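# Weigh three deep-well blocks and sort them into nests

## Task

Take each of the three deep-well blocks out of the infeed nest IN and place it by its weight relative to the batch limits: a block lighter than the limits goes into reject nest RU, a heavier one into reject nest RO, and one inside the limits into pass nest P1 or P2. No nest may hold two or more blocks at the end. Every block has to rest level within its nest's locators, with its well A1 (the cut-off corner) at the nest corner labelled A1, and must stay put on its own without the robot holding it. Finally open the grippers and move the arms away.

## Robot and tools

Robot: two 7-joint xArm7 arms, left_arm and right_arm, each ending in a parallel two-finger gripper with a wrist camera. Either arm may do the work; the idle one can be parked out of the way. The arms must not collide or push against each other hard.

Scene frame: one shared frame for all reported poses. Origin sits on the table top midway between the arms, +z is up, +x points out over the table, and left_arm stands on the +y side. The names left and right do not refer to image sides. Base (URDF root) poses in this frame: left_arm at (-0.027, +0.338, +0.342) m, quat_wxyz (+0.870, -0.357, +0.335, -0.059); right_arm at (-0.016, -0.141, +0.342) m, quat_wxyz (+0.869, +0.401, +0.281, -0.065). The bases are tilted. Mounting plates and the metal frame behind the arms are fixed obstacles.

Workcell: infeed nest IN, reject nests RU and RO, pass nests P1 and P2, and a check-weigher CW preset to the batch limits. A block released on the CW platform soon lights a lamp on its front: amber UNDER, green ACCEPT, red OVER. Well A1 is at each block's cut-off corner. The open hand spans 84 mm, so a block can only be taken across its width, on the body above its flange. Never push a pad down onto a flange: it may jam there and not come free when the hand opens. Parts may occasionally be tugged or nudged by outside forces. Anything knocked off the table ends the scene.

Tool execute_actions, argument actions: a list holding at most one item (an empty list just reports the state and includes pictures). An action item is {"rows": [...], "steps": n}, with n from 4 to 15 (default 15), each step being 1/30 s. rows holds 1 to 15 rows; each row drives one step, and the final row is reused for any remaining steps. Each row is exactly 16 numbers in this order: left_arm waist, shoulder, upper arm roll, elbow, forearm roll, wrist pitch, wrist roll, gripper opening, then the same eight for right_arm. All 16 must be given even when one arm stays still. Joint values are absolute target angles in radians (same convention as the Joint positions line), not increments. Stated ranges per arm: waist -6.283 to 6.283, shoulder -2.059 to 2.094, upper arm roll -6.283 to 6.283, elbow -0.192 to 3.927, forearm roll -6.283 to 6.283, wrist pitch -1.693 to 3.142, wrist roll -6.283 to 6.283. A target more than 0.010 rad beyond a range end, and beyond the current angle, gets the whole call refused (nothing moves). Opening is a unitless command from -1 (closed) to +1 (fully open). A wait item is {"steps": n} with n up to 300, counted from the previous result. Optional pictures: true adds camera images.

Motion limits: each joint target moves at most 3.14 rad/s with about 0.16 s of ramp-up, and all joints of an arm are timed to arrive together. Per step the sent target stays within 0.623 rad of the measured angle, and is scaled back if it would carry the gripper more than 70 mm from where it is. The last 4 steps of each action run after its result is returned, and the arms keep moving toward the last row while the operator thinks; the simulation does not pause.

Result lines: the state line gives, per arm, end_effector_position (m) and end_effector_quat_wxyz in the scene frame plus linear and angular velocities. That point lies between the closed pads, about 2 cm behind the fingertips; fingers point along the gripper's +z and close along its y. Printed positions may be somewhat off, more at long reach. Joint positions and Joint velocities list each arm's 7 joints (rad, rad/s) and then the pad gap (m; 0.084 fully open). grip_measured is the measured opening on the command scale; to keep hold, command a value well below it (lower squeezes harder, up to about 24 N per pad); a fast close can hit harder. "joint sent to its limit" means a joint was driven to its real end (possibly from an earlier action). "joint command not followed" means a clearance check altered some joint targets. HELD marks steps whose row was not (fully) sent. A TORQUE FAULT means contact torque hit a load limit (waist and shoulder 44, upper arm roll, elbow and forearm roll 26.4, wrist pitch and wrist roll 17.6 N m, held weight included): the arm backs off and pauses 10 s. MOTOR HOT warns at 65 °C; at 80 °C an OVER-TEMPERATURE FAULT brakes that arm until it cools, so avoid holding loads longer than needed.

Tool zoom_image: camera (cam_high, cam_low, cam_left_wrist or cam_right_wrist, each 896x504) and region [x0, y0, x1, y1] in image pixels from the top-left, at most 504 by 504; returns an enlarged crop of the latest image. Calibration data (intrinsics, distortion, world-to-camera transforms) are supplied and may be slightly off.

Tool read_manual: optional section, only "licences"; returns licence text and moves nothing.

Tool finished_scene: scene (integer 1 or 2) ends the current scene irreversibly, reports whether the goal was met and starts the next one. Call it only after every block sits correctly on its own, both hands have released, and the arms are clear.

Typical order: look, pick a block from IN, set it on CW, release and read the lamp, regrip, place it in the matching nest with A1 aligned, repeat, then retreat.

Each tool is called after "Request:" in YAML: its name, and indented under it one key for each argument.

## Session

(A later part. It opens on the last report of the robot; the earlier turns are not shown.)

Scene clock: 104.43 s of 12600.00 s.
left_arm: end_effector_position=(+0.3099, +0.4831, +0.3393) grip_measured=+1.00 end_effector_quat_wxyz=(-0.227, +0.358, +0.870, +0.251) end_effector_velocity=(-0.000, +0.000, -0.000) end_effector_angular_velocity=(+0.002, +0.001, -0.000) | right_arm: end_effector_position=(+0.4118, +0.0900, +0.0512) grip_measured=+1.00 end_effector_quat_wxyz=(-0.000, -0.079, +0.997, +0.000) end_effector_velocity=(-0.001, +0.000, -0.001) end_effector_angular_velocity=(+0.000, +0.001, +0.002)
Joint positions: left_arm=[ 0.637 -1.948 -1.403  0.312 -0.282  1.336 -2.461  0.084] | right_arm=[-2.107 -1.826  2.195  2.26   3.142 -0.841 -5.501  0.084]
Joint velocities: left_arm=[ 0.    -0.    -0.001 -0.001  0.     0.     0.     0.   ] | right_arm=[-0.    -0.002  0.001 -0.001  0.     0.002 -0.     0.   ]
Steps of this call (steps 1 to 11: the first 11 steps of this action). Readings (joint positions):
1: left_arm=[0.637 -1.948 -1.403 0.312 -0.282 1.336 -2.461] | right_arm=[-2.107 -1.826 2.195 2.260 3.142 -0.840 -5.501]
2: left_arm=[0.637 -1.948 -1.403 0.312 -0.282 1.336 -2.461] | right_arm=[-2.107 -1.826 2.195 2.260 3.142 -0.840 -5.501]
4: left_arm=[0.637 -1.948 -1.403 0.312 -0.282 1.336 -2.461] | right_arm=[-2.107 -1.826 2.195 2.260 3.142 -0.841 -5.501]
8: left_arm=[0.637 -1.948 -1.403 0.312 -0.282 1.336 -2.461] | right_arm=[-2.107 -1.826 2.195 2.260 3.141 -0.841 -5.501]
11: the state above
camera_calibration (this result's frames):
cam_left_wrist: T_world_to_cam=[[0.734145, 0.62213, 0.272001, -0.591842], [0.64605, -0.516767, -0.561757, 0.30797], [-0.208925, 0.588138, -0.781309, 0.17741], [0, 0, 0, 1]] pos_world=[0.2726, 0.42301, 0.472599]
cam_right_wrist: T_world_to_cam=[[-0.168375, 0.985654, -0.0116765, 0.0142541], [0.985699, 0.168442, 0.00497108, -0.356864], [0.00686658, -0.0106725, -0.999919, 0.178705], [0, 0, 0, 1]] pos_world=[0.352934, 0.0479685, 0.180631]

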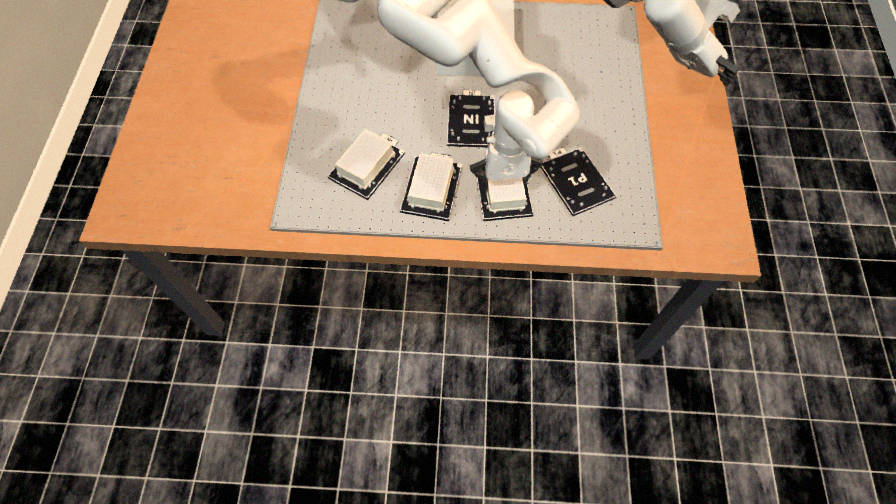

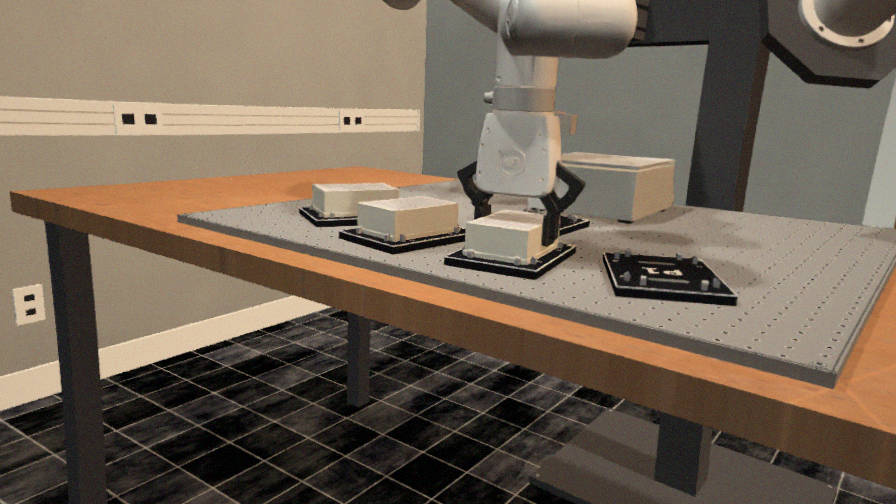

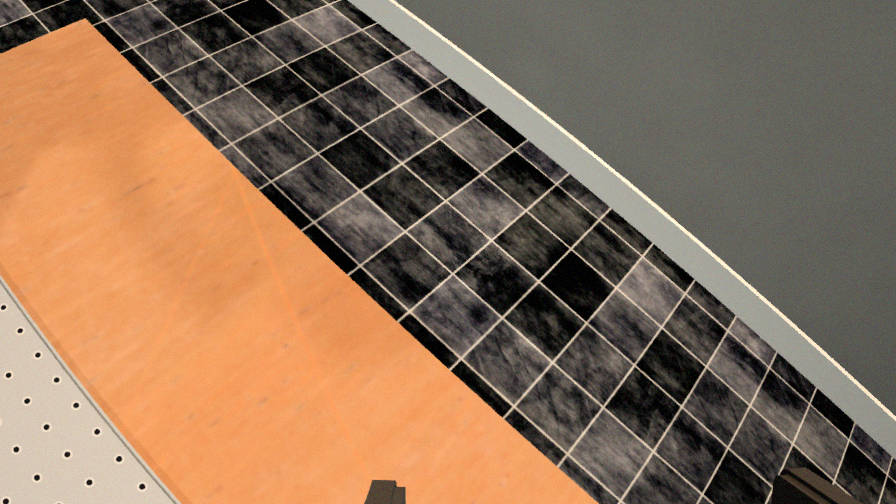

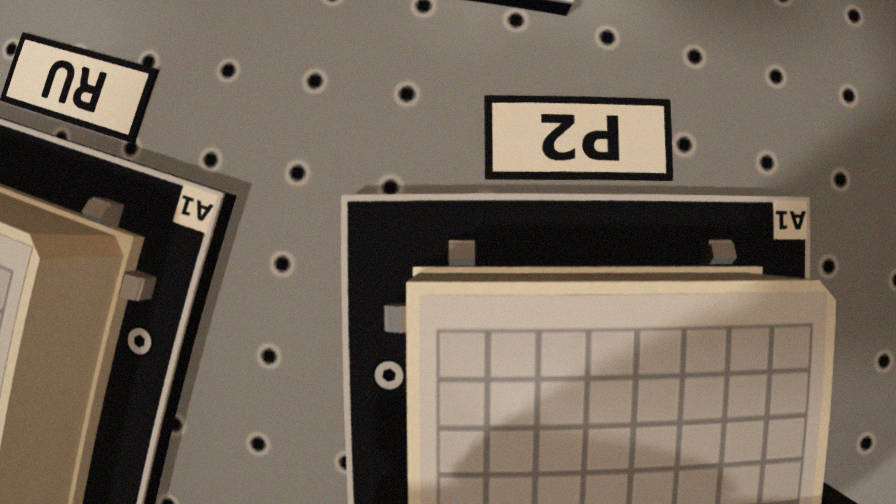

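Request:
execute_actions:
  actions:
    - {"rows":[[0.637,-1.948,-1.403,0.312,-0.282,1.336,-2.461,1,-2.0986,-1.8203,2.1969,2.2496,3.1416,-0.8402,-5.5014,1],[0.637,-1.948,-1.403,0.312,-0.282,1.336,-2.461,1,-2.0901,-1.8143,2.1989,2.2392,3.1416,-0.84,-5.5014,1],[0.637,-1.948,-1.403,0.312,-0.282,1.336,-2.461,1,-2.0816,-1.8083,2.2009,2.229,3.1416,-0.84,-5.5014,1],[0.637,-1.948,-1.403,0.312,-0.282,1.336,-2.461,1,-2.0735,-1.8024,2.2028,2.2192,3.1416,-0.84,-5.5014,1],[0.637,-1.948,-1.403,0.312,-0.282,1.336,-2.461,1,-2.0655,-1.7967,2.2045,2.21,3.1416,-0.8405,-5.5014,1],[0.637,-1.948,-1.403,0.312,-0.282,1.336,-2.461,1,-2.055,-1.789,2.2067,2.198,3.1416,-0.8415,-5.5014,1],[0.637,-1.948,-1.403,0.312,-0.282,1.336,-2.461,1,-2.0447,-1.7817,2.2088,2.187,3.1416,-0.843,-5.5014,1],[0.637,-1.948,-1.403,0.312,-0.282,1.336,-2.461,1,-2.032,-1.7725,2.2113,2.174,3.1416,-0.845,-5.5014,1],[0.637,-1.948,-1.403,0.312,-0.282,1.336,-2.461,1,-2.01,-1.756,2.2155,2.152,3.1416,-0.85,-5.5014,1],[0.637,-1.948,-1.403,0.312,-0.282,1.336,-2.461,1,-1.94,-1.705,2.227,2.095,3.1416,-0.872,-5.5014,1]],"steps":15}

Request:
execute_actions:
  actions:
    - {"rows":[[0.637,-1.948,-1.403,0.312,-0.282,1.336,-2.461,1,-1.6,-1.5,2.3,1.64,3.1416,-0.75,-5.3,1]],"steps":15}

Request:
execute_actions:
  actions:
    - {"steps":15}
  pictures: true

Scene clock: 105.50 s of 12600.00 s.
left_arm: end_effector_position=(+0.3099, +0.4831, +0.3393) grip_measured=+1.00 end_effector_quat_wxyz=(-0.227, +0.358, +0.870, +0.251) end_effector_velocity=(+0.000, -0.000, +0.000) end_effector_angular_velocity=(+0.001, -0.001, -0.002) | right_arm: end_effector_position=(+0.4113, +0.0888, +0.0886) grip_measured=+1.00 end_effector_quat_wxyz=(-0.002, -0.079, +0.997, -0.002) end_effector_velocity=(-0.025, -0.025, +0.318) end_effector_angular_velocity=(-0.091, +0.075, +0.007)
Joint positions: left_arm=[ 0.637 -1.948 -1.403  0.312 -0.282  1.336 -2.461  0.084] | right_arm=[-2.01  -1.756  2.216  2.148  3.142 -0.852 -5.501  0.084]
Joint velocities: left_arm=[ 0.    -0.    -0.002  0.001 -0.    -0.001 -0.     0.   ] | right_arm=[ 0.753  0.553  0.147 -0.809 -0.    -0.232 -0.001 -0.   ]
Steps of this call (steps 1 to 4: the last 4 steps of your previous action; steps 5 to 15: the robot went on to your last target; steps 16 to 21: nothing new was sent; steps 22 to 32: the first 11 steps of this action). Readings (joint positions):
22: left_arm=[0.637 -1.948 -1.403 0.312 -0.282 1.336 -2.461] | right_arm=[-2.107 -1.826 2.195 2.259 3.142 -0.840 -5.501]
23: left_arm=[0.637 -1.948 -1.403 0.312 -0.282 1.336 -2.461] | right_arm=[-2.104 -1.824 2.196 2.255 3.142 -0.840 -5.501]
25: left_arm=[0.637 -1.948 -1.403 0.312 -0.282 1.336 -2.461] | right_arm=[-2.092 -1.816 2.199 2.239 3.142 -0.840 -5.501]
29: left_arm=[0.637 -1.948 -1.403 0.312 -0.282 1.336 -2.461] | right_arm=[-2.056 -1.790 2.206 2.200 3.142 -0.842 -5.501]
32: the state above

Scene clock: 106.00 s of 12600.00 s.
left_arm: end_effector_position=(+0.3099, +0.4831, +0.3393) grip_measured=+1.00 end_effector_quat_wxyz=(-0.227, +0.358, +0.870, +0.251) end_effector_velocity=(+0.000, +0.000, +0.000) end_effector_angular_velocity=(+0.001, -0.001, +0.000) | right_arm: end_effector_position=(+0.3537, +0.0940, +0.2118) grip_measured=+1.00 end_effector_quat_wxyz=(+0.012, -0.024, +0.999, +0.038) end_effector_velocity=(-0.074, -0.017, +0.036) end_effector_angular_velocity=(+0.022, +0.023, -0.049)
Joint positions: left_arm=[ 0.637 -1.948 -1.403  0.312 -0.282  1.336 -2.461  0.084] | right_arm=[-1.6   -1.502  2.303  1.656  3.142 -0.755 -5.306  0.084]
Joint velocities: left_arm=[ 0.    -0.002 -0.     0.     0.     0.    -0.    -0.   ] | right_arm=[ 0.226  0.121  0.066 -0.336  0.001  0.095  0.147 -0.   ]
Steps of this call (steps 1 to 4: the last 4 steps of your previous action; steps 5 to 15: the first 11 steps of this action). Readings (joint positions):
5: left_arm=[0.637 -1.948 -1.403 0.312 -0.282 1.336 -2.461] | right_arm=[-1.934 -1.700 2.227 2.102 3.142 -0.871 -5.501]
6: left_arm=[0.637 -1.948 -1.403 0.312 -0.282 1.336 -2.461] | right_arm=[-1.929 -1.698 2.228 2.088 3.141 -0.867 -5.496]
8: left_arm=[0.637 -1.948 -1.403 0.312 -0.282 1.336 -2.461] | right_arm=[-1.884 -1.670 2.239 2.006 3.141 -0.843 -5.463]
12: left_arm=[0.637 -1.948 -1.403 0.312 -0.282 1.336 -2.461] | right_arm=[-1.681 -1.549 2.283 1.753 3.142 -0.779 -5.350]
15: the state above

Scene clock: 106.50 s of 12600.00 s.
left_arm: end_effector_position=(+0.3099, +0.4831, +0.3393) grip_measured=+1.00 end_effector_quat_wxyz=(-0.227, +0.358, +0.870, +0.251) end_effector_velocity=(+0.000, -0.000, +0.000) end_effector_angular_velocity=(-0.001, -0.001, -0.001) | right_arm: end_effector_position=(+0.3525, +0.0882, +0.2077) grip_measured=+1.00 end_effector_quat_wxyz=(+0.009, -0.020, +0.999, +0.033) end_effector_velocity=(-0.001, +0.000, +0.001) end_effector_angular_velocity=(+0.002, +0.001, -0.002)
Joint positions: left_arm=[ 0.637 -1.948 -1.403  0.312 -0.282  1.336 -2.461  0.084] | right_arm=[-1.601 -1.5    2.3    1.64   3.142 -0.75  -5.3    0.084]
Joint velocities: left_arm=[ 0.     0.     0.     0.     0.    -0.001 -0.     0.   ] | right_arm=[ 0.002  0.002  0.001 -0.002  0.002 -0.     0.002  0.   ]
Kept back: nothing.
Steps of this call (steps 1 to 4: the last 4 steps of your previous action; steps 5 to 15: the robot went on to your last target). Readings (joint positions):
1: left_arm=[0.637 -1.948 -1.403 0.312 -0.282 1.336 -2.461] | right_arm=[-1.596 -1.500 2.303 1.648 3.142 -0.753 -5.303]
2: left_arm=[0.637 -1.948 -1.403 0.312 -0.282 1.336 -2.461] | right_arm=[-1.598 -1.500 2.302 1.644 3.142 -0.751 -5.301]
4: left_arm=[0.637 -1.948 -1.403 0.312 -0.282 1.336 -2.461] | right_arm=[-1.603 -1.502 2.299 1.640 3.141 -0.750 -5.301]
8: left_arm=[0.637 -1.948 -1.403 0.312 -0.282 1.336 -2.461] | right_arm=[-1.603 -1.501 2.299 1.640 3.141 -0.750 -5.300]
15: the state above
camera_calibration (this result's frames):
cam_left_wrist: T_world_to_cam=[[0.734145, 0.62213, 0.272002, -0.591842], [0.64605, -0.516767, -0.561757, 0.30797], [-0.208925, 0.588138, -0.781309, 0.17741], [0, 0, 0, 1]] pos_world=[0.2726, 0.42301, 0.472599]
cam_right_wrist: T_world_to_cam=[[-0.0517695, 0.997189, 0.0541581, -0.047925], [0.998384, 0.0504069, 0.0262325, -0.297366], [0.0234288, 0.0554287, -0.998188, 0.323574], [0, 0, 0, 1]] pos_world=[0.286823, 0.0448444, 0.333383]

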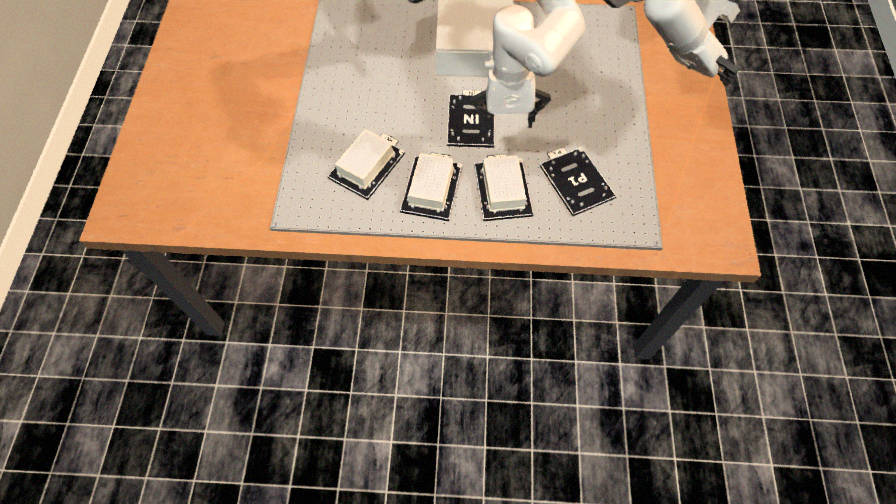

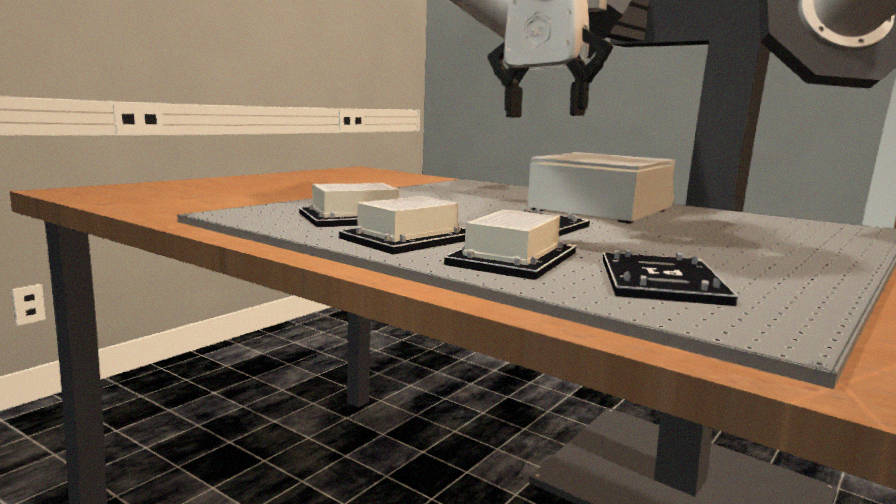

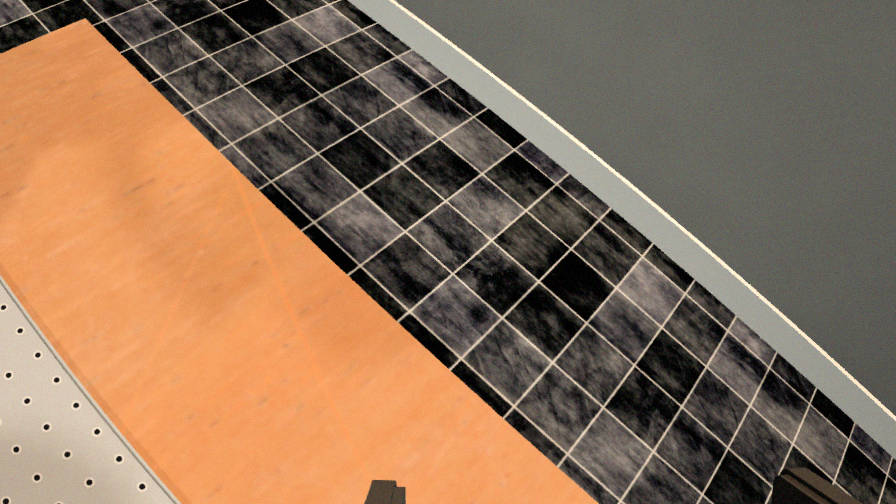

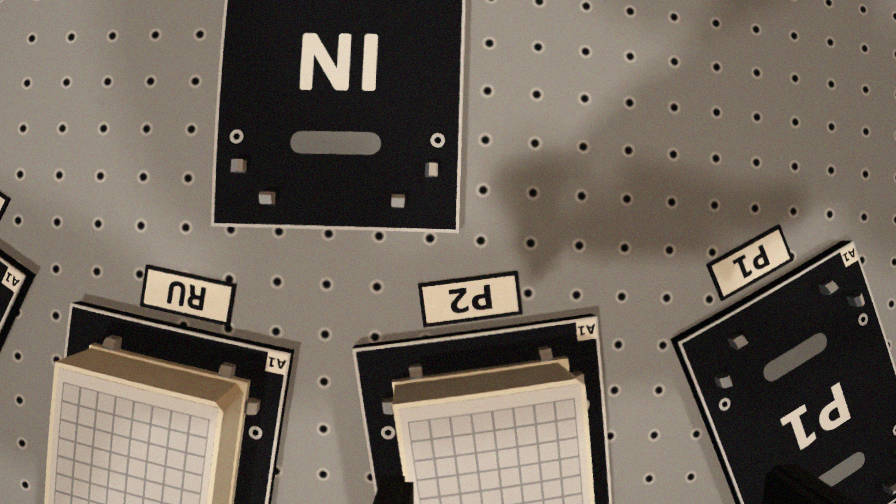

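Request:
finished_scene:
  scene: 1

The scene is finished: the task was done.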